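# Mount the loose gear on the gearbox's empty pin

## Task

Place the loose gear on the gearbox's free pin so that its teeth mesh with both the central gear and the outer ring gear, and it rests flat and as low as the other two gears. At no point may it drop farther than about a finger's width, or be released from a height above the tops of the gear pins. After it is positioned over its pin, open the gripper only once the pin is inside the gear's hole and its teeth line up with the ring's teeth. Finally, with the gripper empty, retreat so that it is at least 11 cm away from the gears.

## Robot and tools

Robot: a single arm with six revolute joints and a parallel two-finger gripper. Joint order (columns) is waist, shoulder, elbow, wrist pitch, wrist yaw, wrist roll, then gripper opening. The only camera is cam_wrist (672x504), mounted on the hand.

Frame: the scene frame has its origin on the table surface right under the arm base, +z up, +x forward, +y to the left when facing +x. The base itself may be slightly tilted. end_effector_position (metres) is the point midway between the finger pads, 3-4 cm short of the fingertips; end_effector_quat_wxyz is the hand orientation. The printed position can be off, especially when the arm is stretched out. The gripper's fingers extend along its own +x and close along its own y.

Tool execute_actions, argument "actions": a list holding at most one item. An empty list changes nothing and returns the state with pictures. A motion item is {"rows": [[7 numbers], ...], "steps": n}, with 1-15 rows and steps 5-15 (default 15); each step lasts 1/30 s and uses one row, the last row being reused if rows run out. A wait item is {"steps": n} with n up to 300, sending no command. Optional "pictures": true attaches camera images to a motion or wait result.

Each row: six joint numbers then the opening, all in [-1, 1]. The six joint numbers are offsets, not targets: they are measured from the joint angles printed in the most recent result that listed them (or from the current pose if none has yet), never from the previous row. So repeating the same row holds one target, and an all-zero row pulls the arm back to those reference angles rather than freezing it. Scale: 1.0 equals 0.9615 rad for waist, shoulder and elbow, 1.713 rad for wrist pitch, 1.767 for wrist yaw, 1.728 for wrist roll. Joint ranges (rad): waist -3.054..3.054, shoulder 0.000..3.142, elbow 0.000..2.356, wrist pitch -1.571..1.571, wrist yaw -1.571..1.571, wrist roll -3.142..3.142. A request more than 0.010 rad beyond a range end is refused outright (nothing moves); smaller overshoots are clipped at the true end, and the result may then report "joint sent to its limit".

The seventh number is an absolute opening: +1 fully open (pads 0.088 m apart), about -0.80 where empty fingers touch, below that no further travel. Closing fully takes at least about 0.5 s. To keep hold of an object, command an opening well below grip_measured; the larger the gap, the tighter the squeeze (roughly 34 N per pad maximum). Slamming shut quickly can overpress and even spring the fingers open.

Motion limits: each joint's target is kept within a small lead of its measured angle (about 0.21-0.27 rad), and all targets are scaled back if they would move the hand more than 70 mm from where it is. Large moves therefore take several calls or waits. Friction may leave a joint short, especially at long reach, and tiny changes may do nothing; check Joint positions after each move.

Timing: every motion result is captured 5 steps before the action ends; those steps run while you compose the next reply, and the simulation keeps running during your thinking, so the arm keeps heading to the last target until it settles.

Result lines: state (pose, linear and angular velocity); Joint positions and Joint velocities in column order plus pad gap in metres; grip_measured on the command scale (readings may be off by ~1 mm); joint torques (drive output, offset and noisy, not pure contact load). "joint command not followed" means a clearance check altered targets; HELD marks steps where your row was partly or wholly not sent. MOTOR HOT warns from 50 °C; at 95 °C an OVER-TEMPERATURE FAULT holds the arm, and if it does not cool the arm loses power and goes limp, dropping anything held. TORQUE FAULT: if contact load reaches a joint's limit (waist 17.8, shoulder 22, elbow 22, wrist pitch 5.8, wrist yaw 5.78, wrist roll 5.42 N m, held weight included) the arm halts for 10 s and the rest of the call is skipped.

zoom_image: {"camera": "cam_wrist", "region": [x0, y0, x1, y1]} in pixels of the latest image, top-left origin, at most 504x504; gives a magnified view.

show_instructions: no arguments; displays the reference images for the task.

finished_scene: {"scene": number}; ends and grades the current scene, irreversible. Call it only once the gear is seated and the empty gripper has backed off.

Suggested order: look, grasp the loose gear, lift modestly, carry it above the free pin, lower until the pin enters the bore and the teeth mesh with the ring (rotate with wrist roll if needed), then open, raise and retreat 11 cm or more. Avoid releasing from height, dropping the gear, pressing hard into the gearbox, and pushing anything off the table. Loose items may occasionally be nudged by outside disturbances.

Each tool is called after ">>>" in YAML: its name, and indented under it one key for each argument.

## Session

>>> show_instructions:

>>> execute_actions:
  actions: []

Reference images for this scene: manual page 1, manual page 2, manual page 3, manual page 4.

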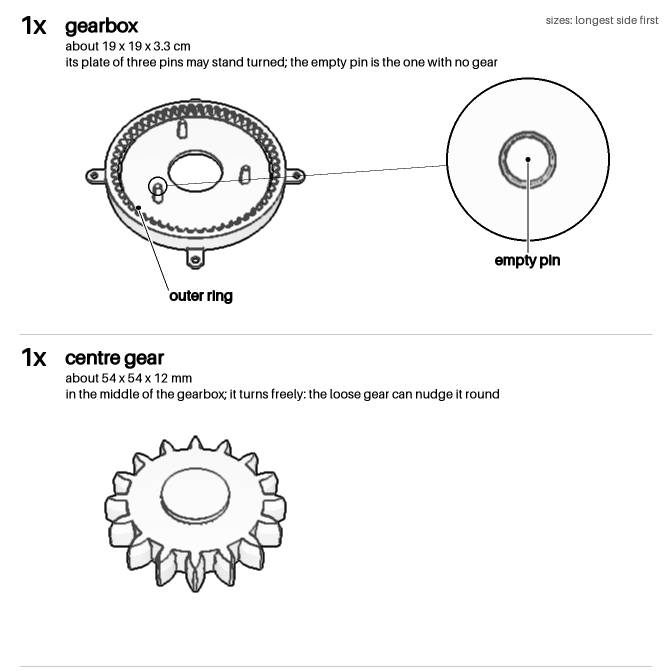

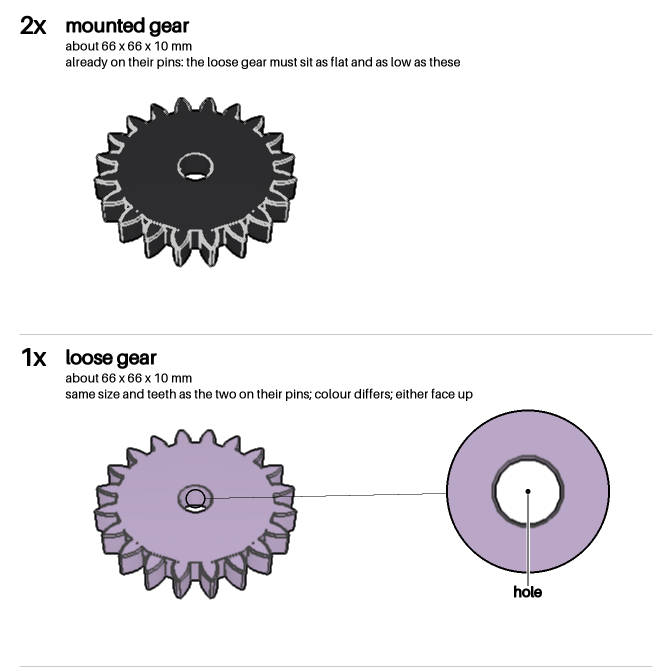

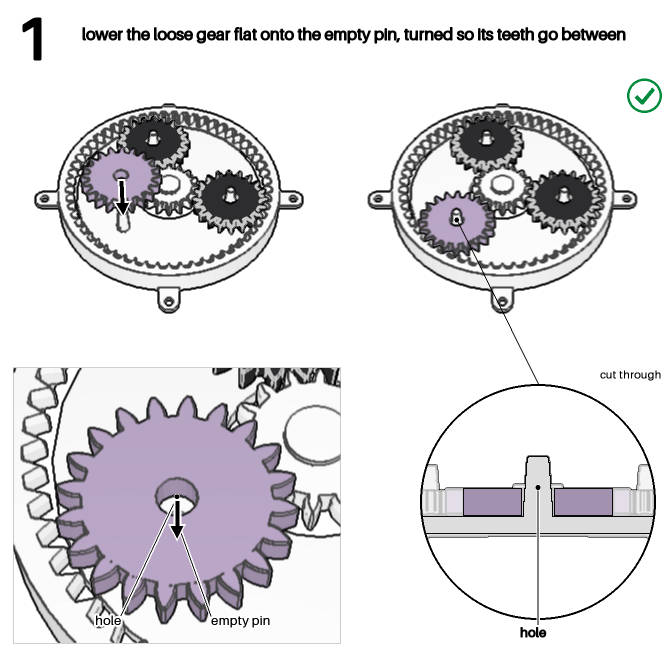

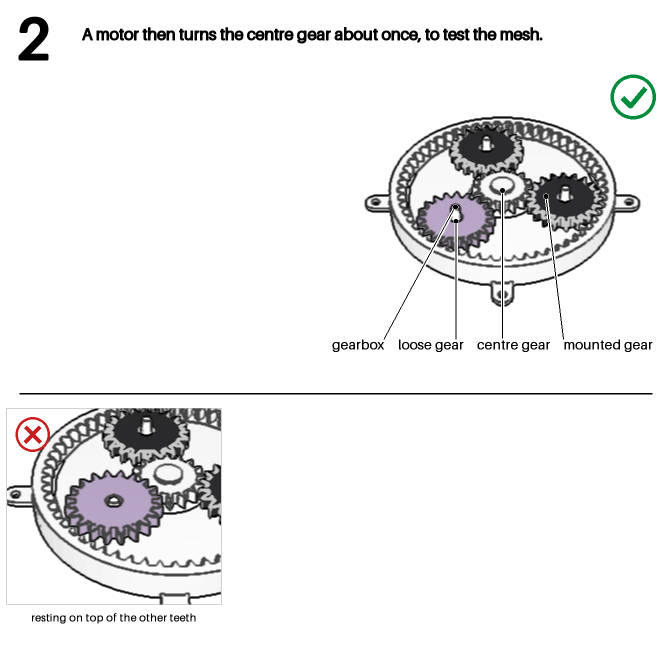

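Scene clock: 0.00 s of 4147.00 s.
end_effector_position=(+0.3118, +0.0692, +0.4285) grip_measured=+0.851 end_effector_quat_wxyz=(+0.996, -0.034, -0.029, +0.072) end_effector_velocity=(-0.000, +0.000, -0.002) end_effector_angular_velocity=(-0.009, +0.006, +0.004)
Joint positions: [ 0.012  0.85   0.658  0.255  0.018 -0.008  0.081]
Joint velocities: [-0.002 -0.002 -0.002 -0.007 -0.007 -0.007 -0.   ]
Joint torques (N m, as the arm reports them, + toward a larger angle): no reading
Motor temperatures (°C, as the motors report them): [25 27 26 26 25 23]
Heat: hottest shoulder 27 °C (+0.0 °C/min).

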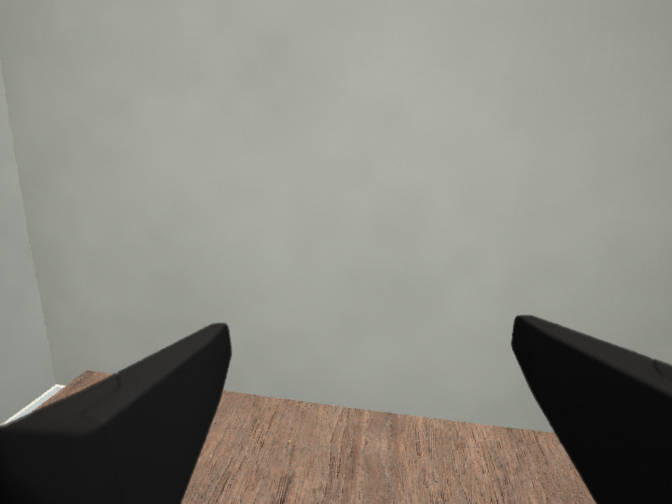

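Returning to the same survey pose as in scene 1.

>>> execute_actions:
  actions:
    - {"rows":[[-0.038,0.165,-0.025,-0.66,-0.026,0.024,1]],"steps":15}

>>> execute_actions:
  actions:
    - {"steps":17}
  pictures: true

Scene clock: 0.47 s of 4147.00 s.
end_effector_position=(+0.2961, +0.0515, +0.2611) grip_measured=+1.000 end_effector_quat_wxyz=(+0.941, -0.036, +0.332, +0.055) end_effector_velocity=(-0.246, -0.052, -0.309) end_effector_angular_velocity=(-0.204, +1.810, -0.112)
Joint positions: [-0.021  1.002  0.64  -0.31  -0.021  0.027  0.088]
Joint velocities: [-0.017 -0.002 -0.002 -1.824 -0.037  0.007  0.   ]
Joint torques (N m, as the arm reports them, + toward a larger angle): [-0.55 -2.4   6.62  1.4  -0.16  0.14]
Motor temperatures (°C, as the motors report them): [25 27 26 26 25 23]
Heat: hottest shoulder 27 °C (+0.0 °C/min).
Steps of this call (steps 1 to 4: nothing new was sent; steps 5 to 14: the first 10 steps of this action). Readings (joint positions):
5: [0.008 0.866 0.658 0.228 0.012 -0.003]
6: [0.001 0.884 0.662 0.188 0.005 0.004]
8: [-0.010 0.936 0.660 0.070 -0.006 0.015]
12: [-0.020 0.999 0.641 -0.188 -0.018 0.026]
14: the state above

Scene clock: 1.03 s of 4147.00 s.
end_effector_position=(+0.1986, +0.0346, +0.1916) grip_measured=+1.000 end_effector_quat_wxyz=(+0.813, -0.045, +0.580, +0.034) end_effector_velocity=(-0.014, +0.001, -0.005) end_effector_angular_velocity=(+0.015, +0.068, -0.007)
Joint positions: [-0.022  1.003  0.638 -0.868 -0.022  0.029  0.088]
Joint velocities: [-0.002 -0.002 -0.002 -0.066 -0.022  0.007  0.   ]
Joint torques (N m, as the arm reports them, + toward a larger angle): [-0.54 -1.82  6.1   0.7  -0.15  0.16]
Motor temperatures (°C, as the motors report them): [25 27 26 26 25 23]
Heat: hottest shoulder 27 °C (+0.0 °C/min).
Kept back: nothing.
Steps of this call (steps 1 to 5: the last 5 steps of your previous action; steps 6 to 17: the robot went on to your last target). Readings (joint positions):
1: [-0.022 1.002 0.640 -0.371 -0.021 0.028]
2: [-0.022 1.002 0.640 -0.433 -0.022 0.028]
4: [-0.022 1.002 0.640 -0.560 -0.022 0.028]
8: [-0.022 1.002 0.639 -0.786 -0.022 0.029]
17: the state above

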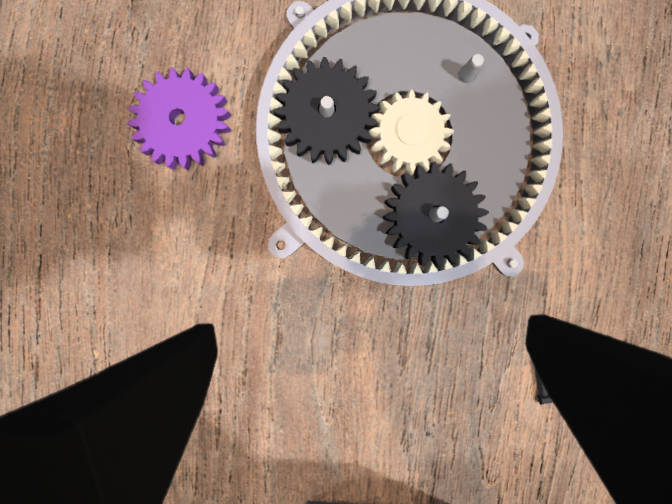

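>>> execute_actions:
  actions:
    - {"rows":[[0.02,0.06,0.04,0,0,-0.04,1],[0.04,0.13,0.08,0,0,-0.08,1],[0.07,0.2,0.12,0,0,-0.12,1],[0.1,0.27,0.16,0,0,-0.16,1],[0.13,0.34,0.2,0,-0.025,-0.2,1],[0.16,0.41,0.24,0,-0.025,-0.24,1],[0.19,0.48,0.28,0.01,-0.025,-0.28,1],[0.22,0.55,0.32,0.02,-0.025,-0.32,1],[0.24,0.62,0.36,0.03,-0.025,-0.36,1],[0.26,0.69,0.4,0.04,-0.025,-0.4,1],[0.28,0.76,0.44,0.05,-0.025,-0.44,1],[0.3,0.82,0.48,0.06,-0.025,-0.48,1],[0.31,0.88,0.51,0.07,-0.025,-0.52,1],[0.322,0.94,0.54,0.077,-0.025,-0.56,1],[0.322,1,0.557,0.077,-0.025,-0.6,1]],"steps":15}

>>> execute_actions:
  actions:
    - {"steps":16}
  pictures: true

Scene clock: 1.67 s of 4147.00 s.
end_effector_position=(+0.2587, +0.0990, +0.1715) grip_measured=+1.000 end_effector_quat_wxyz=(+0.701, -0.291, +0.590, +0.277) end_effector_velocity=(+0.285, +0.295, -0.137) end_effector_angular_velocity=(-0.326, +0.173, +2.693)
Joint positions: [ 0.17   1.482  0.925 -0.834 -0.057 -0.5    0.088]
Joint velocities: [ 0.696  1.775  1.145  0.418 -0.051 -2.029  0.   ]
Joint torques (N m, as the arm reports them, + toward a larger angle): [-0.03 -3.59  7.32  0.87 -0.21 -0.1 ]
Motor temperatures (°C, as the motors report them): [25 27 27 26 25 23]
Heat: hottest shoulder 27 °C (+0.0 °C/min).
Steps of this call (steps 1 to 9: the robot went on to your last target; steps 10 to 19: the first 10 steps of this action). Readings (joint positions):
10: [-0.020 1.012 0.642 -0.874 -0.022 0.015]
11: [-0.013 1.037 0.655 -0.876 -0.022 -0.019]
13: [0.019 1.128 0.707 -0.876 -0.023 -0.118]
17: [0.120 1.363 0.849 -0.858 -0.050 -0.366]
19: the state above

Scene clock: 2.20 s of 4147.00 s.
end_effector_position=(+0.3072, +0.1525, +0.0942) grip_measured=+1.000 end_effector_quat_wxyz=(+0.538, -0.466, +0.526, +0.465) end_effector_velocity=(+0.019, +0.007, +0.012) end_effector_angular_velocity=(+0.019, -0.059, +0.038)
Joint positions: [ 0.285  1.951  1.163 -0.738 -0.063 -1.001  0.088]
Joint velocities: [-0.002 -0.002  0.051  0.007  0.007 -0.037  0.   ]
Joint torques (N m, as the arm reports them, + toward a larger angle): [-0.29 -5.99  6.03  0.44 -0.15 -0.1 ]
Motor temperatures (°C, as the motors report them): [25 27 27 26 25 23]
Heat: hottest shoulder 27 °C (+0.0 °C/min).
Kept back: nothing.
Steps of this call (steps 1 to 5: the last 5 steps of your previous action; steps 6 to 16: the robot went on to your last target). Readings (joint positions):
1: [0.192 1.541 0.963 -0.819 -0.058 -0.567]
2: [0.213 1.600 1.002 -0.803 -0.059 -0.634]
4: [0.249 1.715 1.074 -0.771 -0.061 -0.767]
8: [0.283 1.899 1.150 -0.741 -0.063 -0.947]
16: the state above

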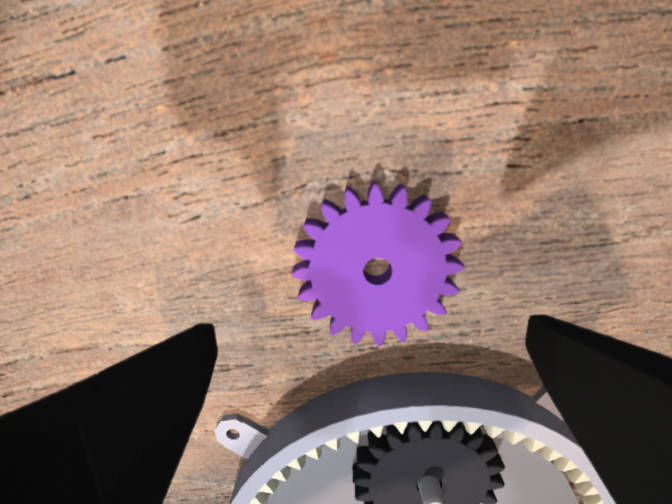

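>>> execute_actions:
  actions:
    - {"rows":[[0,0.02,0,0.005,0,0.02,1],[0,0.035,-0.01,0.015,0,0.04,1],[0,0.05,-0.015,0.025,0,0.06,0.9],[0.004,0.065,-0.02,0.035,0,0.08,0.9],[0.004,0.08,-0.024,0.046,0,0.09,0.85],[0.004,0.095,-0.028,0.056,0,0.09,0.85],[0.004,0.11,-0.032,0.066,0,0.09,0.85],[0.004,0.126,-0.036,0.081,0,0.09,0.85]],"steps":15}

>>> execute_actions:
  actions:
    - {"steps":8}
  pictures: true

Scene clock: 2.80 s of 4147.00 s.
end_effector_position=(+0.3132, +0.1534, +0.0605) grip_measured=+0.861 end_effector_quat_wxyz=(+0.571, -0.427, +0.557, +0.426) end_effector_velocity=(-0.040, -0.027, -0.120) end_effector_angular_velocity=(-0.099, +0.199, -0.106)
Joint positions: [ 0.286  2.044  1.144 -0.623 -0.063 -0.858  0.081]
Joint velocities: [ 0.002  0.295 -0.125  0.198  0.007  0.095 -0.006]
Joint torques (N m, as the arm reports them, + toward a larger angle): [-0.36 -7.08  3.9   0.6  -0.04  0.18]
Motor temperatures (°C, as the motors report them): [25 27 27 26 25 23]
Heat: hottest shoulder 27 °C (+0.0 °C/min).
Steps of this call (steps 1 to 8: the robot went on to your last target; steps 9 to 18: the first 10 steps of this action). Readings (joint positions):
9: [0.285 1.951 1.164 -0.738 -0.063 -0.998]
10: [0.285 1.954 1.164 -0.733 -0.063 -0.981]
12: [0.285 1.968 1.164 -0.709 -0.063 -0.931]
16: [0.285 2.020 1.152 -0.647 -0.063 -0.868]
18: the state above

Scene clock: 3.07 s of 4147.00 s.
end_effector_position=(+0.3124, +0.1526, +0.0541) grip_measured=+0.851 end_effector_quat_wxyz=(+0.571, -0.424, +0.560, +0.424) end_effector_velocity=(-0.003, +0.003, +0.002) end_effector_angular_velocity=(+0.019, +0.012, -0.005)
Joint positions: [ 0.286  2.059  1.135 -0.603 -0.063 -0.85   0.081]
Joint velocities: [ 0.002 -0.007 -0.002 -0.007 -0.022  0.007 -0.   ]
Joint torques (N m, as the arm reports them, + toward a larger angle): [-0.26 -6.37  3.78  0.54 -0.05  0.15]
Motor temperatures (°C, as the motors report them): [25 27 27 26 25 23]
Heat: hottest shoulder 27 °C (+0.0 °C/min).
Kept back: nothing.
Steps of this call (steps 1 to 5: the last 5 steps of your previous action; steps 6 to 8: the robot went on to your last target). Readings (joint positions):
1: [0.286 2.052 1.140 -0.618 -0.063 -0.856]
2: [0.286 2.056 1.137 -0.615 -0.063 -0.854]
4: [0.286 2.059 1.135 -0.608 -0.063 -0.851]
8: the state above

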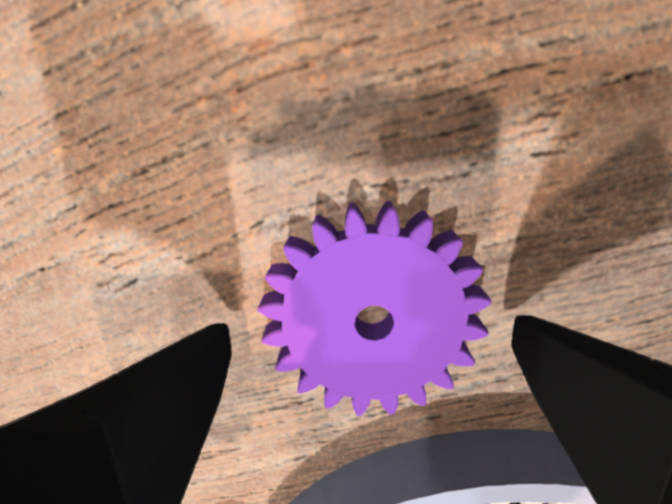

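>>> execute_actions:
  actions:
    - {"rows":[[0.011,0.01,0,0.006,0,0,0.85],[0.011,0.016,0,0.01,0,0,0.85],[0.011,0.022,0,0.013,0,0,0.8],[0.011,0.028,0,0.017,0,0,0.8],[0.011,0.034,0,0.017,0,0,0.75]],"steps":10}

>>> execute_actions:
  actions:
    - {"steps":8}
  pictures: true

Scene clock: 3.43 s of 4147.00 s.
end_effector_position=(+0.3145, +0.1563, +0.0524) grip_measured=+0.808 end_effector_quat_wxyz=(+0.575, -0.427, +0.553, +0.425) end_effector_velocity=(-0.000, +0.009, -0.031) end_effector_angular_velocity=(+0.006, +0.007, +0.020)
Joint positions: [ 0.293  2.064  1.135 -0.583 -0.063 -0.849  0.079]
Joint velocities: [ 0.027  0.09  -0.007  0.095 -0.007  0.007 -0.035]
Joint torques (N m, as the arm reports them, + toward a larger angle): [-0.42 -5.59  4.64  0.49 -0.05  0.02]
Motor temperatures (°C, as the motors report them): [25 27 27 26 25 23]
Heat: hottest shoulder 27 °C (+0.0 °C/min).
Steps of this call (steps 1 to 6: the robot went on to your last target; steps 7 to 11: the first 5 steps of this action). Readings (joint positions):
7: [0.287 2.059 1.135 -0.601 -0.063 -0.849]
8: [0.288 2.059 1.135 -0.598 -0.063 -0.849]
10: [0.292 2.061 1.135 -0.588 -0.063 -0.849]
11: the state above

Scene clock: 3.70 s of 4147.00 s.
end_effector_position=(+0.3138, +0.1561, +0.0482) grip_measured=+0.753 end_effector_quat_wxyz=(+0.572, -0.427, +0.556, +0.426) end_effector_velocity=(+0.004, +0.002, +0.000) end_effector_angular_velocity=(+0.003, -0.023, +0.011)
Joint positions: [ 0.294  2.077  1.135 -0.577 -0.063 -0.849  0.076]
Joint velocities: [ 0.002 -0.002 -0.002  0.022  0.007 -0.007 -0.002]
Joint torques (N m, as the arm reports them, + toward a larger angle): [-0.27 -6.13  4.59  0.54 -0.05  0.02]
Motor temperatures (°C, as the motors report them): [25 27 27 26 25 23]
Heat: hottest shoulder 27 °C (+0.0 °C/min).
Kept back: nothing.
Steps of this call (steps 1 to 5: the last 5 steps of your previous action; steps 6 to 8: the robot went on to your last target). Readings (joint positions):
1: [0.294 2.067 1.135 -0.581 -0.063 -0.849]
2: [0.294 2.070 1.135 -0.581 -0.063 -0.849]
4: [0.294 2.075 1.135 -0.579 -0.063 -0.849]
8: the state above

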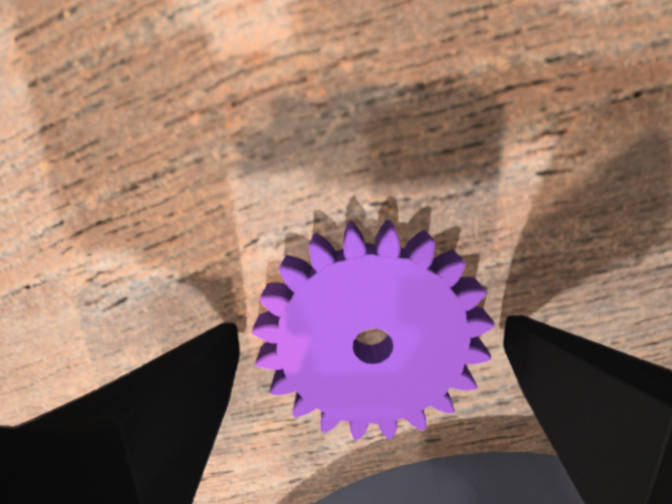

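>>> execute_actions:
  actions:
    - {"rows":[[0,0.018,0,0.004,0,0,0.72],[0,0.018,0,0.004,0,0,0.68],[0,0.018,0,0.004,0,0,0.64],[0,0.018,0,0.004,0,0,0.6],[0,0.018,0,0.004,0,0,0.56],[0,0.018,0,0.004,0,0,0.52],[0,0.018,0,0.004,0,0,0.46],[0,0.018,0,0.004,0,0,0.38],[0,0.018,0,0.004,0,0,0.3]],"steps":15}
  pictures: true

Scene clock: 4.20 s of 4147.00 s.
end_effector_position=(+0.3145, +0.1564, +0.0477) grip_measured=+0.535 end_effector_quat_wxyz=(+0.573, -0.427, +0.555, +0.426) end_effector_velocity=(+0.001, -0.003, +0.001) end_effector_angular_velocity=(-0.008, -0.002, -0.000)
Joint positions: [ 0.294  2.079  1.135 -0.573 -0.063 -0.849  0.065]
Joint velocities: [-0.007 -0.002  0.002 -0.007  0.007 -0.007  0.   ]
Joint torques (N m, as the arm reports them, + toward a larger angle): [-0.61 -6.06  4.56  0.56 -0.05  0.03]
Motor temperatures (°C, as the motors report them): [25 27 27 26 25 23]
Heat: hottest shoulder 27 °C (+0.0 °C/min).
Steps of this call (steps 1 to 5: the robot went on to your last target; steps 6 to 15: the first 10 steps of this action). Readings (joint positions):
6: [0.294 2.077 1.135 -0.576 -0.063 -0.849]
7: [0.294 2.077 1.135 -0.575 -0.063 -0.849]
9: [0.294 2.078 1.135 -0.574 -0.063 -0.849]
13: [0.294 2.079 1.135 -0.573 -0.063 -0.849]
15: the state above

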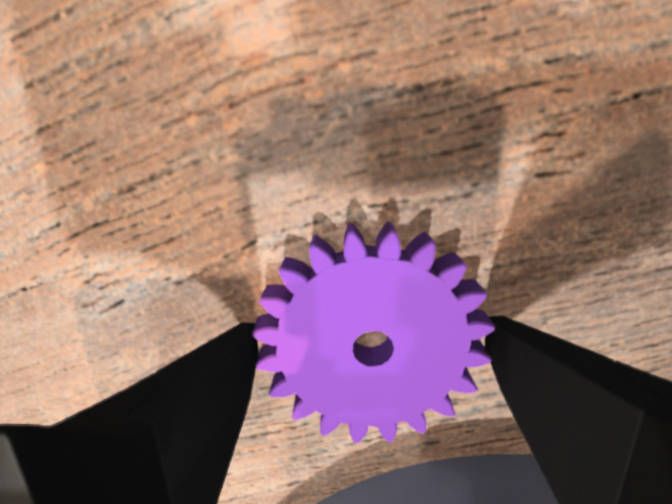

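>>> execute_actions:
  actions:
    - {"rows":[[0,-0.02,0.01,0,0,0,0.3],[0,-0.03,0.016,-0.01,0,0,0.3],[0,-0.042,0.022,-0.02,0,0,0.3],[0,-0.054,0.029,-0.03,0,0,0.3],[0,-0.066,0.036,-0.041,0,0,0.3],[0,-0.078,0.043,-0.052,0,0,0.3],[0,-0.09,0.051,-0.063,0,0,0.3],[0,-0.102,0.059,-0.074,0,0,0.3],[0,-0.113,0.066,-0.085,0,0,0.3],[0,-0.121,0.072,-0.097,0,0,0.3]],"steps":15}

>>> execute_actions:
  actions:
    - {"steps":6}
  pictures: true

Scene clock: 4.87 s of 4147.00 s.
end_effector_position=(+0.3146, +0.1586, +0.0806) grip_measured=+0.535 end_effector_quat_wxyz=(+0.573, -0.427, +0.555, +0.426) end_effector_velocity=(+0.008, +0.015, +0.168) end_effector_angular_velocity=(+0.030, -0.048, +0.023)
Joint positions: [ 0.294  2.003  1.178 -0.691 -0.063 -0.849  0.065]
Joint velocities: [-0.002 -0.364  0.242 -0.549 -0.007 -0.022 -0.   ]
Joint torques (N m, as the arm reports them, + toward a larger angle): [-0.55 -8.99  6.05 -0.03 -0.03  0.03]
Motor temperatures (°C, as the motors report them): [25 27 27 26 25 23]
Heat: hottest shoulder 27 °C (+0.0 °C/min).
Steps of this call (steps 1 to 5: the last 5 steps of your previous action; steps 6 to 10: the robot went on to your last target; steps 11 to 20: the first 10 steps of this action). Readings (joint positions):
11: [0.294 2.079 1.135 -0.573 -0.063 -0.849]
12: [0.294 2.078 1.136 -0.573 -0.063 -0.849]
14: [0.294 2.070 1.140 -0.595 -0.063 -0.849]
18: [0.294 2.028 1.161 -0.657 -0.063 -0.849]
20: the state above

Scene clock: 5.07 s of 4147.00 s.
end_effector_position=(+0.3151, +0.1597, +0.0932) grip_measured=+0.535 end_effector_quat_wxyz=(+0.575, -0.428, +0.553, +0.426) end_effector_velocity=(-0.024, -0.009, -0.002) end_effector_angular_velocity=(-0.030, +0.112, +0.013)
Joint positions: [ 0.294  1.975  1.195 -0.731 -0.063 -0.849  0.065]
Joint velocities: [-0.002  0.002 -0.002 -0.11  -0.022 -0.022 -0.   ]
Joint torques (N m, as the arm reports them, + toward a larger angle): [-0.55 -8.93  6.24  0.13 -0.04  0.02]
Motor temperatures (°C, as the motors report them): [25 27 27 26 25 23]
Heat: hottest shoulder 27 °C (+0.0 °C/min).
Kept back: nothing.
Steps of this call (steps 1 to 5: the last 5 steps of your previous action; step 6: the robot went on to your last target). Readings (joint positions):
1: [0.294 1.992 1.184 -0.705 -0.063 -0.849]
2: [0.294 1.984 1.189 -0.714 -0.063 -0.849]
4: [0.294 1.976 1.195 -0.724 -0.063 -0.849]
6: the state above

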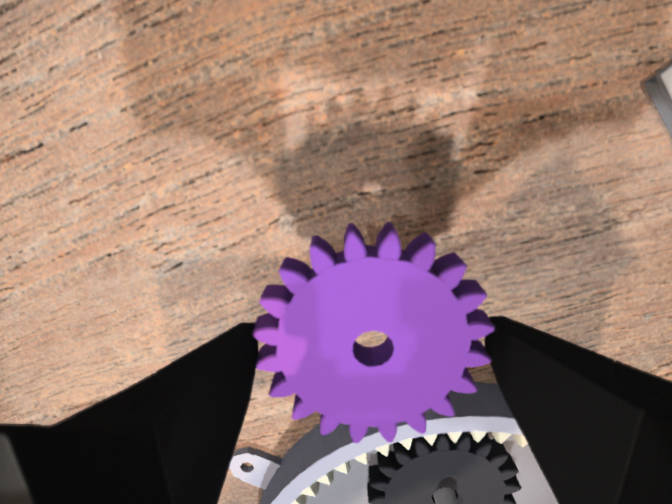

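>>> execute_actions:
  actions:
    - {"rows":[[-0.02,0.008,0.01,-0.004,0,0.04,0.3],[-0.05,0.016,0.017,-0.005,0,0.08,0.3],[-0.09,0.024,0.024,-0.006,0,0.13,0.3],[-0.13,0.032,0.031,-0.007,0,0.18,0.3],[-0.175,0.04,0.038,-0.008,0,0.24,0.3],[-0.22,0.048,0.045,-0.01,0,0.3,0.3],[-0.265,0.056,0.052,-0.011,0,0.36,0.3],[-0.31,0.064,0.059,-0.012,0,0.42,0.3],[-0.355,0.072,0.066,-0.014,0,0.48,0.3],[-0.4,0.08,0.073,-0.015,0,0.54,0.3],[-0.445,0.088,0.08,-0.016,0,0.6,0.3],[-0.49,0.096,0.086,-0.018,0,0.66,0.3],[-0.53,0.105,0.092,-0.019,0,0.72,0.3],[-0.565,0.114,0.098,-0.02,0,0.78,0.3],[-0.594,0.122,0.103,-0.022,0,0.826,0.3]],"steps":15}

>>> execute_actions:
  actions:
    - {"steps":22}
  pictures: true

>>> zoom_image:
  camera: "cam_wrist"
  region: [330,310,420,380]

Scene clock: 5.87 s of 4147.00 s.
end_effector_position=(+0.3550, +0.0683, +0.0951) grip_measured=+0.535 end_effector_quat_wxyz=(+0.702, -0.161, +0.676, +0.159) end_effector_velocity=(+0.114, -0.471, -0.006) end_effector_angular_velocity=(+0.059, +0.047, -3.339)
Joint positions: [ 0.015  2.019  1.242 -0.747 -0.065 -0.289  0.065]
Joint velocities: [-1.336  0.232  0.188 -0.081 -0.007  2.     0.   ]
Joint torques (N m, as the arm reports them, + toward a larger angle): [-0.9  -6.3   6.38 -0.01  0.04  0.16]
Motor temperatures (°C, as the motors report them): [25 28 27 26 25 23]
Heat: hottest shoulder 28 °C (+10.2 °C/min).
Steps of this call (steps 1 to 14: the robot went on to your last target; steps 15 to 24: the first 10 steps of this action). Readings (joint positions):
15: [0.293 1.975 1.196 -0.736 -0.063 -0.834]
16: [0.288 1.975 1.196 -0.737 -0.063 -0.801]
18: [0.254 1.979 1.202 -0.739 -0.065 -0.689]
22: [0.104 2.003 1.229 -0.742 -0.065 -0.422]
24: the state above

Scene clock: 6.60 s of 4147.00 s.
end_effector_position=(+0.3631, -0.0388, +0.0909) grip_measured=+0.536 end_effector_quat_wxyz=(+0.671, +0.242, +0.657, -0.242) end_effector_velocity=(-0.007, +0.001, -0.001) end_effector_angular_velocity=(+0.011, +0.025, -0.041)
Joint positions: [-0.278  2.077  1.283 -0.766 -0.061  0.572  0.065]
Joint velocities: [-0.002 -0.002 -0.007 -0.022 -0.007  0.037 -0.   ]
Joint torques (N m, as the arm reports them, + toward a larger angle): [-0.53 -6.5   6.77  0.11 -0.02  0.17]
Motor temperatures (°C, as the motors report them): [25 28 27 26 25 23]
Heat: hottest shoulder 28 °C (+9.1 °C/min).
Kept back: nothing.
Steps of this call (steps 1 to 5: the last 5 steps of your previous action; steps 6 to 22: the robot went on to your last target). Readings (joint positions):
1: [-0.029 2.027 1.248 -0.749 -0.065 -0.223]
2: [-0.072 2.035 1.255 -0.751 -0.065 -0.156]
4: [-0.157 2.051 1.267 -0.756 -0.065 -0.022]
8: [-0.271 2.073 1.280 -0.763 -0.061 0.246]
22: the state above

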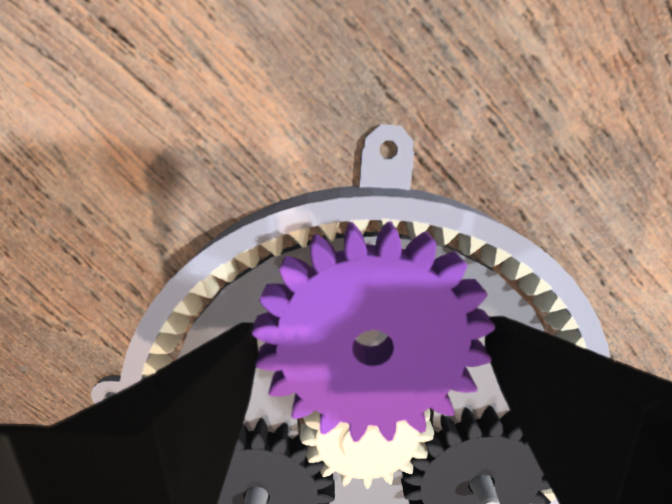

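Region (330, 310, 420, 380) of cam_wrist's 672x504 image, scaled by 5.600, with more detail than that image has.

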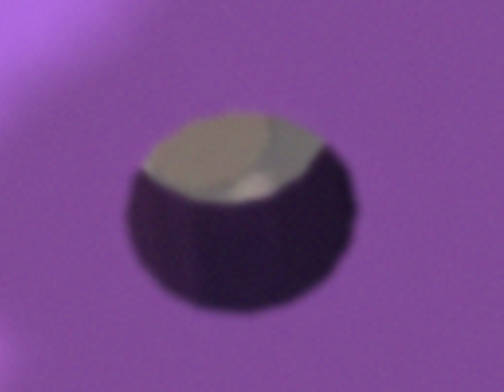

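>>> execute_actions:
  actions:
    - {"rows":[[0.007,-0.021,-0.015,0,0,0,0.3],[0.014,-0.021,-0.025,0.004,0,0,0.3],[0.014,-0.021,-0.035,0.009,0,0,0.3],[0.014,-0.021,-0.045,0.013,0,0,0.3],[0.014,-0.021,-0.045,0.018,0,0,0.3]],"steps":10}

>>> execute_actions:
  actions:
    - {"steps":11}
  pictures: true

>>> zoom_image:
  camera: "cam_wrist"
  region: [330,310,420,380]

Scene clock: 7.00 s of 4147.00 s.
end_effector_position=(+0.3604, -0.0357, +0.0878) grip_measured=+0.536 end_effector_quat_wxyz=(+0.671, +0.240, +0.659, -0.241) end_effector_velocity=(-0.033, +0.023, -0.037) end_effector_angular_velocity=(+0.012, +0.039, +0.061)
Joint positions: [-0.27   2.075  1.266 -0.753 -0.061  0.574  0.065]
Joint velocities: [ 0.056 -0.017 -0.193  0.139 -0.007 -0.007 -0.   ]
Joint torques (N m, as the arm reports them, + toward a larger angle): [-0.61 -9.7   3.86  0.64  0.05 -0.02]
Motor temperatures (°C, as the motors report them): [25 28 27 26 25 23]
Heat: hottest shoulder 28 °C (+8.6 °C/min).
Steps of this call (steps 1 to 7: the robot went on to your last target; steps 8 to 12: the first 5 steps of this action). Readings (joint positions):
8: [-0.278 2.078 1.283 -0.766 -0.061 0.574]
9: [-0.277 2.078 1.282 -0.766 -0.061 0.574]
11: [-0.272 2.075 1.272 -0.758 -0.061 0.574]
12: the state above

Scene clock: 7.37 s of 4147.00 s.
end_effector_position=(+0.3586, -0.0346, +0.0849) grip_measured=+0.535 end_effector_quat_wxyz=(+0.672, +0.239, +0.659, -0.239) end_effector_velocity=(-0.002, +0.004, +0.000) end_effector_angular_velocity=(+0.022, +0.005, +0.024)
Joint positions: [-0.267  2.074  1.251 -0.738 -0.061  0.574  0.065]
Joint velocities: [ 0.002 -0.002 -0.002 -0.007 -0.022 -0.022 -0.   ]
Joint torques (N m, as the arm reports them, + toward a larger angle): [-0.48 -9.73  3.82  0.59  0.04 -0.04]
Motor temperatures (°C, as the motors report them): [25 28 27 26 25 23]
Heat: hottest shoulder 28 °C (+8.1 °C/min).
Kept back: nothing.
Steps of this call (steps 1 to 5: the last 5 steps of your previous action; steps 6 to 11: the robot went on to your last target). Readings (joint positions):
1: [-0.268 2.075 1.260 -0.749 -0.061 0.574]
2: [-0.267 2.075 1.256 -0.746 -0.061 0.574]
4: [-0.267 2.075 1.252 -0.742 -0.061 0.574]
8: [-0.267 2.074 1.251 -0.739 -0.061 0.574]
11: the state above

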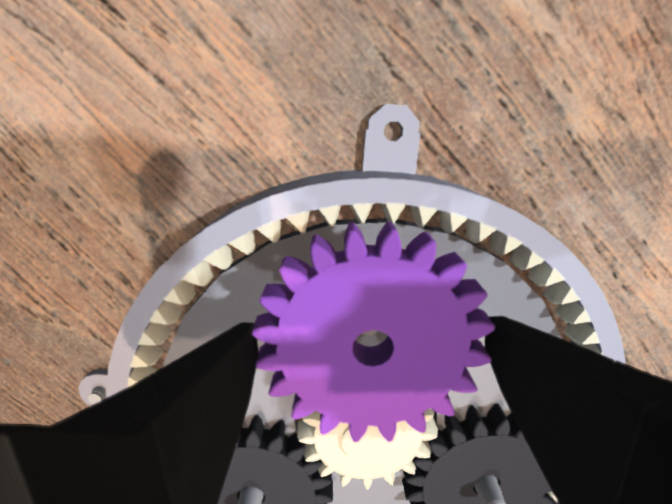

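Region (330, 310, 420, 380) of cam_wrist's 672x504 image, scaled by 5.600, with more detail than that image has.

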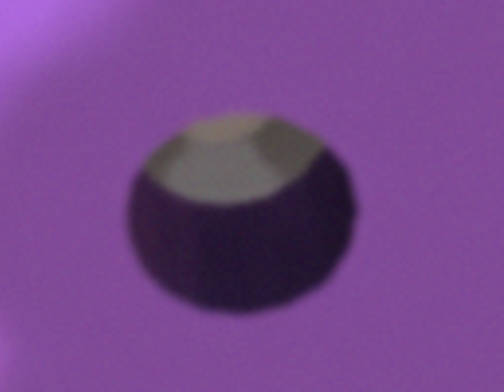

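>>> execute_actions:
  actions:
    - {"rows":[[0.004,0.02,-0.01,0.002,0,-0.01,0.3],[0.004,0.023,-0.013,0.004,0,-0.022,0.3],[0.004,0.026,-0.015,0.007,0,-0.022,0.3],[0.004,0.029,-0.017,0.01,0,-0.022,0.3],[0.004,0.029,-0.019,0.0135,0,-0.022,0.3]],"steps":10}

>>> execute_actions:
  actions:
    - {"steps":11}
  pictures: true

>>> zoom_image:
  camera: "cam_wrist"
  region: [280,190,470,380]

Scene clock: 7.80 s of 4147.00 s.
end_effector_position=(+0.3594, -0.0344, +0.0828) grip_measured=+0.535 end_effector_quat_wxyz=(+0.676, +0.230, +0.661, -0.230) end_effector_velocity=(+0.004, -0.001, -0.031) end_effector_angular_velocity=(+0.003, -0.017, +0.099)
Joint positions: [-0.266  2.078  1.248 -0.727 -0.061  0.547  0.065]
Joint velocities: [ 0.002  0.066 -0.042  0.125 -0.007 -0.095  0.   ]
Joint torques (N m, as the arm reports them, + toward a larger angle): [-0.39 -6.22  3.58  0.55  0.04 -0.11]
Motor temperatures (°C, as the motors report them): [25 28 27 26 25 23]
Heat: hottest shoulder 28 °C (+7.7 °C/min).
Steps of this call (steps 1 to 8: the robot went on to your last target; steps 9 to 13: the first 5 steps of this action). Readings (joint positions):
9: [-0.267 2.074 1.250 -0.738 -0.061 0.571]
10: [-0.267 2.074 1.250 -0.737 -0.061 0.562]
12: [-0.266 2.076 1.248 -0.731 -0.061 0.551]
13: the state above

Scene clock: 8.17 s of 4147.00 s.
end_effector_position=(+0.3581, -0.0345, +0.0785) grip_measured=+0.535 end_effector_quat_wxyz=(+0.675, +0.227, +0.664, -0.228) end_effector_velocity=(-0.008, +0.001, +0.000) end_effector_angular_velocity=(+0.011, +0.035, +0.003)
Joint positions: [-0.266  2.087  1.242 -0.718 -0.061  0.54   0.065]
Joint velocities: [-0.002 -0.002 -0.002 -0.037 -0.007 -0.007  0.   ]
Joint torques (N m, as the arm reports them, + toward a larger angle): [-0.38 -6.46  3.89  0.58  0.06 -0.09]
Motor temperatures (°C, as the motors report them): [25 28 27 26 25 23]
Heat: hottest shoulder 28 °C (+7.3 °C/min).
Kept back: nothing.
Steps of this call (steps 1 to 5: the last 5 steps of your previous action; steps 6 to 11: the robot went on to your last target). Readings (joint positions):
1: [-0.266 2.080 1.247 -0.724 -0.061 0.545]
2: [-0.266 2.083 1.245 -0.722 -0.061 0.543]
4: [-0.266 2.086 1.243 -0.720 -0.061 0.541]
8: [-0.266 2.087 1.242 -0.718 -0.061 0.540]
11: the state above

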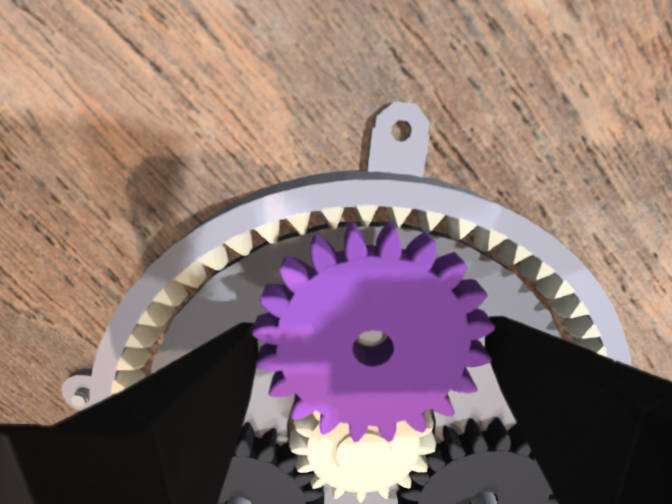

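Region (280, 190, 470, 380) of cam_wrist's 672x504 image, scaled by 2.653, with more detail than that image has.

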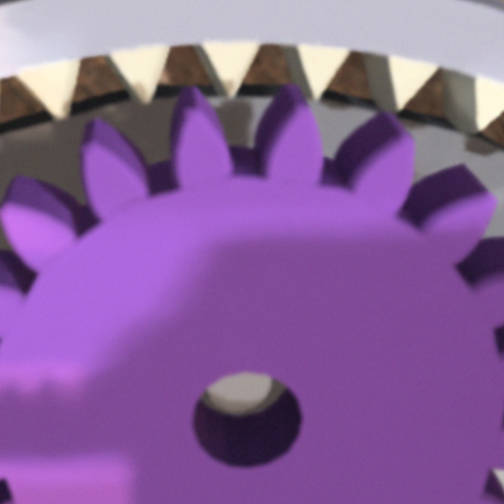

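>>> execute_actions:
  actions:
    - {"rows":[[0.004,0.018,-0.01,0.004,0,0,0.3],[0.004,0.021,-0.012,0.006,0,0,0.3],[0.004,0.024,-0.014,0.009,0,0,0.3],[0.004,0.027,-0.016,0.012,0,0,0.3],[0.004,0.029,-0.018,0.0155,0,0,0.3]],"steps":10}

>>> execute_actions:
  actions:
    - {"steps":11}
  pictures: true

>>> zoom_image:
  camera: "cam_wrist"
  region: [280,190,470,380]

Scene clock: 8.47 s of 4147.00 s.
end_effector_position=(+0.3595, -0.0344, +0.0758) grip_measured=+0.535 end_effector_quat_wxyz=(+0.677, +0.227, +0.662, -0.227) end_effector_velocity=(+0.002, +0.001, -0.030) end_effector_angular_velocity=(+0.005, -0.017, +0.001)
Joint positions: [-0.265  2.094  1.24  -0.704 -0.061  0.54   0.065]
Joint velocities: [ 0.007  0.061 -0.046  0.125 -0.007  0.007 -0.   ]
Joint torques (N m, as the arm reports them, + toward a larger angle): [-0.37 -6.23  3.5   0.54  0.05  0.02]
Motor temperatures (°C, as the motors report them): [25 28 27 26 25 23]
Heat: hottest shoulder 28 °C (+7.1 °C/min).
Steps of this call (steps 1 to 4: the robot went on to your last target; steps 5 to 9: the first 5 steps of this action). Readings (joint positions):
5: [-0.265 2.088 1.242 -0.717 -0.061 0.540]
6: [-0.265 2.088 1.242 -0.715 -0.061 0.540]
8: [-0.265 2.091 1.241 -0.708 -0.061 0.540]
9: the state above

Scene clock: 8.83 s of 4147.00 s.
end_effector_position=(+0.3587, -0.0346, +0.0723) grip_measured=+0.535 end_effector_quat_wxyz=(+0.676, +0.227, +0.663, -0.227) end_effector_velocity=(-0.001, +0.001, +0.002) end_effector_angular_velocity=(+0.007, +0.002, +0.034)
Joint positions: [-0.265  2.101  1.234 -0.694 -0.061  0.54   0.065]
Joint velocities: [-0.002 -0.007 -0.002 -0.007 -0.007 -0.037 -0.   ]
Joint torques (N m, as the arm reports them, + toward a larger angle): [-0.33 -6.5   3.78  0.57  0.05  0.02]
Motor temperatures (°C, as the motors report them): [25 28 27 26 25 23]
Heat: hottest shoulder 28 °C (+6.8 °C/min).
Kept back: nothing.
Steps of this call (steps 1 to 5: the last 5 steps of your previous action; steps 6 to 11: the robot went on to your last target). Readings (joint positions):
1: [-0.265 2.096 1.239 -0.700 -0.061 0.540]
2: [-0.265 2.098 1.237 -0.699 -0.061 0.540]
4: [-0.265 2.100 1.235 -0.697 -0.061 0.540]
8: [-0.265 2.101 1.234 -0.694 -0.061 0.540]
11: the state above

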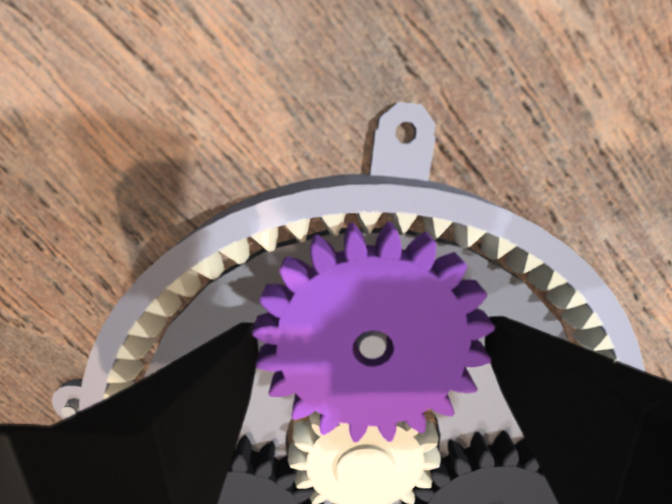

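Region (280, 190, 470, 380) of cam_wrist's 672x504 image, scaled by 2.653, with more detail than that image has.

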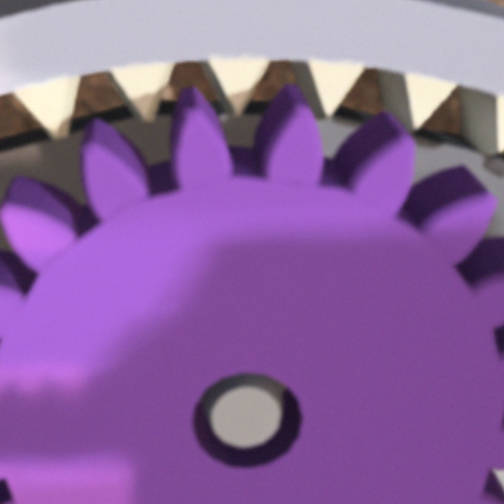

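>>> execute_actions:
  actions:
    - {"rows":[[0,0.018,-0.012,0,0,0,0.3],[0,0.02,-0.013,0.002,0,0,0.3],[0,0.022,-0.014,0.004,0,0,0.3],[0.004,0.024,-0.015,0.006,0,0,0.3],[0.004,0.026,-0.016,0.008,0,0,0.3],[0.004,0.028,-0.017,0.01,0,0,0.3],[0.004,0.03,-0.018,0.012,0,0,0.3],[0.004,0.032,-0.019,0.014,0,0,0.3],[0.005,0.034,-0.02,0.016,0,0,0.3],[0.005,0.036,-0.021,0.018,0,0,0.3],[0.005,0.038,-0.022,0.02,0,0,0.3],[0.005,0.04,-0.023,0.021,0,0,0.3],[0.005,0.042,-0.024,0.023,0,0,0.3],[0.005,0.042,-0.024,0.0245,0,0,0.3]],"steps":15}

>>> execute_actions:
  actions:
    - {"steps":13}
  pictures: true

Scene clock: 9.40 s of 4147.00 s.
end_effector_position=(+0.3585, -0.0344, +0.0658) grip_measured=+0.535 end_effector_quat_wxyz=(+0.676, +0.227, +0.664, -0.227) end_effector_velocity=(-0.000, +0.002, -0.025) end_effector_angular_velocity=(+0.007, +0.002, +0.015)
Joint positions: [-0.263  2.116  1.227 -0.673 -0.061  0.54   0.065]
Joint velocities: [ 0.007  0.056 -0.027  0.081 -0.007 -0.007 -0.   ]
Joint torques (N m, as the arm reports them, + toward a larger angle): [-0.36 -6.34  3.47  0.56  0.04  0.03]
Motor temperatures (°C, as the motors report them): [25 28 27 26 25 23]
Heat: hottest shoulder 28 °C (+6.4 °C/min).
Steps of this call (steps 1 to 7: the robot went on to your last target; steps 8 to 17: the first 10 steps of this action). Readings (joint positions):
8: [-0.265 2.101 1.234 -0.694 -0.061 0.540]
9: [-0.264 2.102 1.234 -0.694 -0.061 0.540]
11: [-0.264 2.104 1.233 -0.691 -0.061 0.540]
15: [-0.264 2.112 1.229 -0.680 -0.061 0.540]
17: the state above

Scene clock: 9.83 s of 4147.00 s.
end_effector_position=(+0.3588, -0.0345, +0.0611) grip_measured=+0.535 end_effector_quat_wxyz=(+0.676, +0.226, +0.663, -0.227) end_effector_velocity=(-0.002, +0.000, +0.000) end_effector_angular_velocity=(+0.008, +0.006, -0.010)
Joint positions: [-0.262  2.126  1.221 -0.655 -0.061  0.54   0.065]
Joint velocities: [-0.002 -0.002 -0.002 -0.007 -0.007  0.007 -0.   ]
Joint torques (N m, as the arm reports them, + toward a larger angle): [-0.37 -6.42  3.55  0.62  0.04  0.03]
Motor temperatures (°C, as the motors report them): [25 28 27 26 25 23]
Heat: hottest shoulder 28 °C (+6.1 °C/min).
Kept back: nothing.
Steps of this call (steps 1 to 5: the last 5 steps of your previous action; steps 6 to 13: the robot went on to your last target). Readings (joint positions):
1: [-0.263 2.118 1.226 -0.670 -0.061 0.540]
2: [-0.263 2.119 1.225 -0.668 -0.061 0.540]
4: [-0.263 2.120 1.224 -0.663 -0.061 0.540]
8: [-0.262 2.126 1.222 -0.655 -0.061 0.540]
13: the state above

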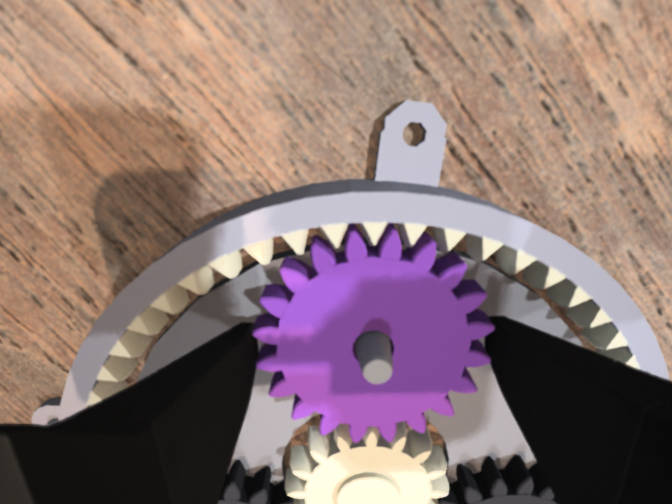

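The gear is meshed and within about a millimetre of its seat; releasing and withdrawing.

>>> execute_actions:
  actions:
    - {"rows":[[0,0,0,0,0,0,0.5],[0,0,0,0,0,0,0.56],[0,0,0,0,0,0,0.62],[0,0,0,0,0,0,0.66],[0,0,0,0,0,0,0.66],[0,0,0,0,0,0,0.66],[0,0,0,0,0,0,0.66],[0,-0.022,0.013,-0.002,0,0,0.66],[0,-0.032,0.018,-0.008,0,0,0.66],[0,-0.042,0.024,-0.016,0,0,0.66],[0,-0.052,0.03,-0.025,0,0,0.66],[0,-0.062,0.036,-0.034,0,0,0.66],[0,-0.072,0.042,-0.043,0,0,0.66],[0,-0.082,0.048,-0.052,0,0,0.66],[0,-0.092,0.054,-0.062,0,0,0.66]],"steps":15}

>>> execute_actions:
  actions:
    - {"rows":[[0,-0.05,0.03,-0.03,0,0,0.66],[0,-0.07,0.04,-0.05,0,0,0.66],[0,-0.1,0.05,-0.07,0,0,0.66],[0,-0.13,0.06,-0.09,0,0,0.66],[0,-0.16,0.07,-0.115,0,0,0.66],[0,-0.19,0.08,-0.14,0,0,0.66],[0,-0.22,0.09,-0.165,0,0,0.66],[0,-0.25,0.1,-0.19,0,0,0.66],[0,-0.28,0.11,-0.21,0,0,0.66],[0,-0.31,0.12,-0.23,0,0,0.66],[0,-0.33,0.13,-0.25,0,0,0.66]],"steps":15}

>>> execute_actions:
  actions:
    - {"steps":10}
  pictures: true

>>> zoom_image:
  camera: "cam_wrist"
  region: [200,80,500,380]

Scene clock: 61.27 s of 4147.00 s.
end_effector_position=(+0.3583, -0.0338, +0.0629) grip_measured=+0.647 end_effector_quat_wxyz=(+0.675, +0.227, +0.664, -0.226) end_effector_velocity=(-0.001, +0.007, +0.073) end_effector_angular_velocity=(+0.008, +0.007, +0.009)
Joint positions: [-0.262  2.122  1.223 -0.664 -0.063  0.54   0.071]
Joint velocities: [ 0.002 -0.168  0.081 -0.256 -0.007 -0.007  0.007]
Joint torques (N m, as the arm reports them, + toward a larger angle): [ -0.78 -10.44   6.65   0.15   0.1    0.03]
Motor temperatures (°C, as the motors report them): [25 32 27 26 25 23]
Heat: hottest shoulder 32 °C (+5.1 °C/min).
Steps of this call (steps 1 to 30: the robot went on to your last target; steps 31 to 1533: nothing new was sent; steps 1534 to 1543: the first 10 steps of this action). Readings (joint positions):
1534: [-0.262 2.130 1.219 -0.650 -0.062 0.540]
1535: [-0.262 2.130 1.219 -0.650 -0.063 0.540]
1537: [-0.262 2.130 1.219 -0.651 -0.063 0.540]
1541: [-0.262 2.130 1.219 -0.654 -0.063 0.540]
1543: the state above

Scene clock: 61.77 s of 4147.00 s.
end_effector_position=(+0.3384, -0.0244, +0.1720) grip_measured=+0.660 end_effector_quat_wxyz=(+0.676, +0.227, +0.664, -0.226) end_effector_velocity=(-0.111, +0.037, +0.366) end_effector_angular_velocity=(-0.008, -0.139, +0.014)
Joint positions: [-0.262  1.863  1.33  -1.029 -0.063  0.54   0.071]
Joint velocities: [-0.002 -0.916  0.315 -1.092 -0.007 -0.007 -0.   ]
Joint torques (N m, as the arm reports them, + toward a larger angle): [-0.62 -8.73  7.16  0.01  0.04  0.03]
Motor temperatures (°C, as the motors report them): [25 32 27 26 25 23]
Heat: hottest shoulder 32 °C (+5.0 °C/min).
Steps of this call (steps 1 to 5: the last 5 steps of your previous action; steps 6 to 15: the first 10 steps of this action, its rows measured from where the robot was after step 5). Readings (joint positions):
5: [-0.262 2.078 1.248 -0.724 -0.063 0.540]
6: [-0.262 2.067 1.255 -0.738 -0.063 0.540]
7: [-0.262 2.056 1.261 -0.757 -0.063 0.540]
9: [-0.262 2.024 1.275 -0.810 -0.063 0.540]
13: [-0.262 1.923 1.309 -0.953 -0.063 0.540]
15: the state above

Scene clock: 62.10 s of 4147.00 s.
end_effector_position=(+0.3248, -0.0203, +0.2103) grip_measured=+0.660 end_effector_quat_wxyz=(+0.681, +0.227, +0.659, -0.225) end_effector_velocity=(-0.009, +0.001, -0.000) end_effector_angular_velocity=(+0.011, +0.035, +0.003)
Joint positions: [-0.262  1.768  1.367 -1.146 -0.063  0.54   0.071]
Joint velocities: [-0.002 -0.002 -0.002 -0.037 -0.007 -0.007  0.   ]
Joint torques (N m, as the arm reports them, + toward a larger angle): [-0.52 -7.65  6.87  0.11  0.04  0.03]
Motor temperatures (°C, as the motors report them): [25 32 27 26 25 23]
Heat: hottest shoulder 32 °C (+5.1 °C/min).
Kept back: nothing.
Steps of this call (steps 1 to 5: the last 5 steps of your previous action; steps 6 to 10: the robot went on to your last target). Readings (joint positions):
1: [-0.262 1.834 1.340 -1.064 -0.063 0.540]
2: [-0.262 1.810 1.350 -1.093 -0.063 0.540]
4: [-0.262 1.778 1.363 -1.121 -0.063 0.540]
8: [-0.262 1.768 1.367 -1.144 -0.063 0.540]
10: the state above

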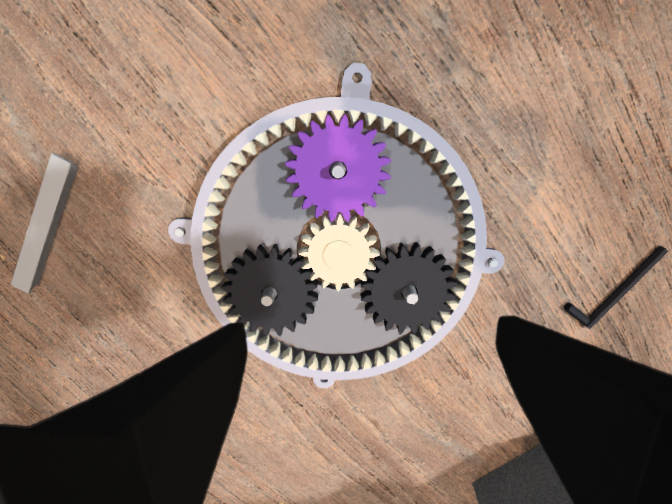

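Region (200, 80, 500, 380) of cam_wrist's 672x504 image, scaled by 1.680, with more detail than that image has.

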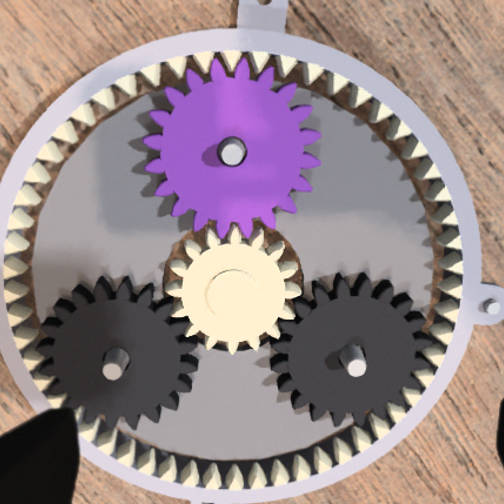

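>>> finished_scene:
  scene: 2

The scene is finished: the task was done.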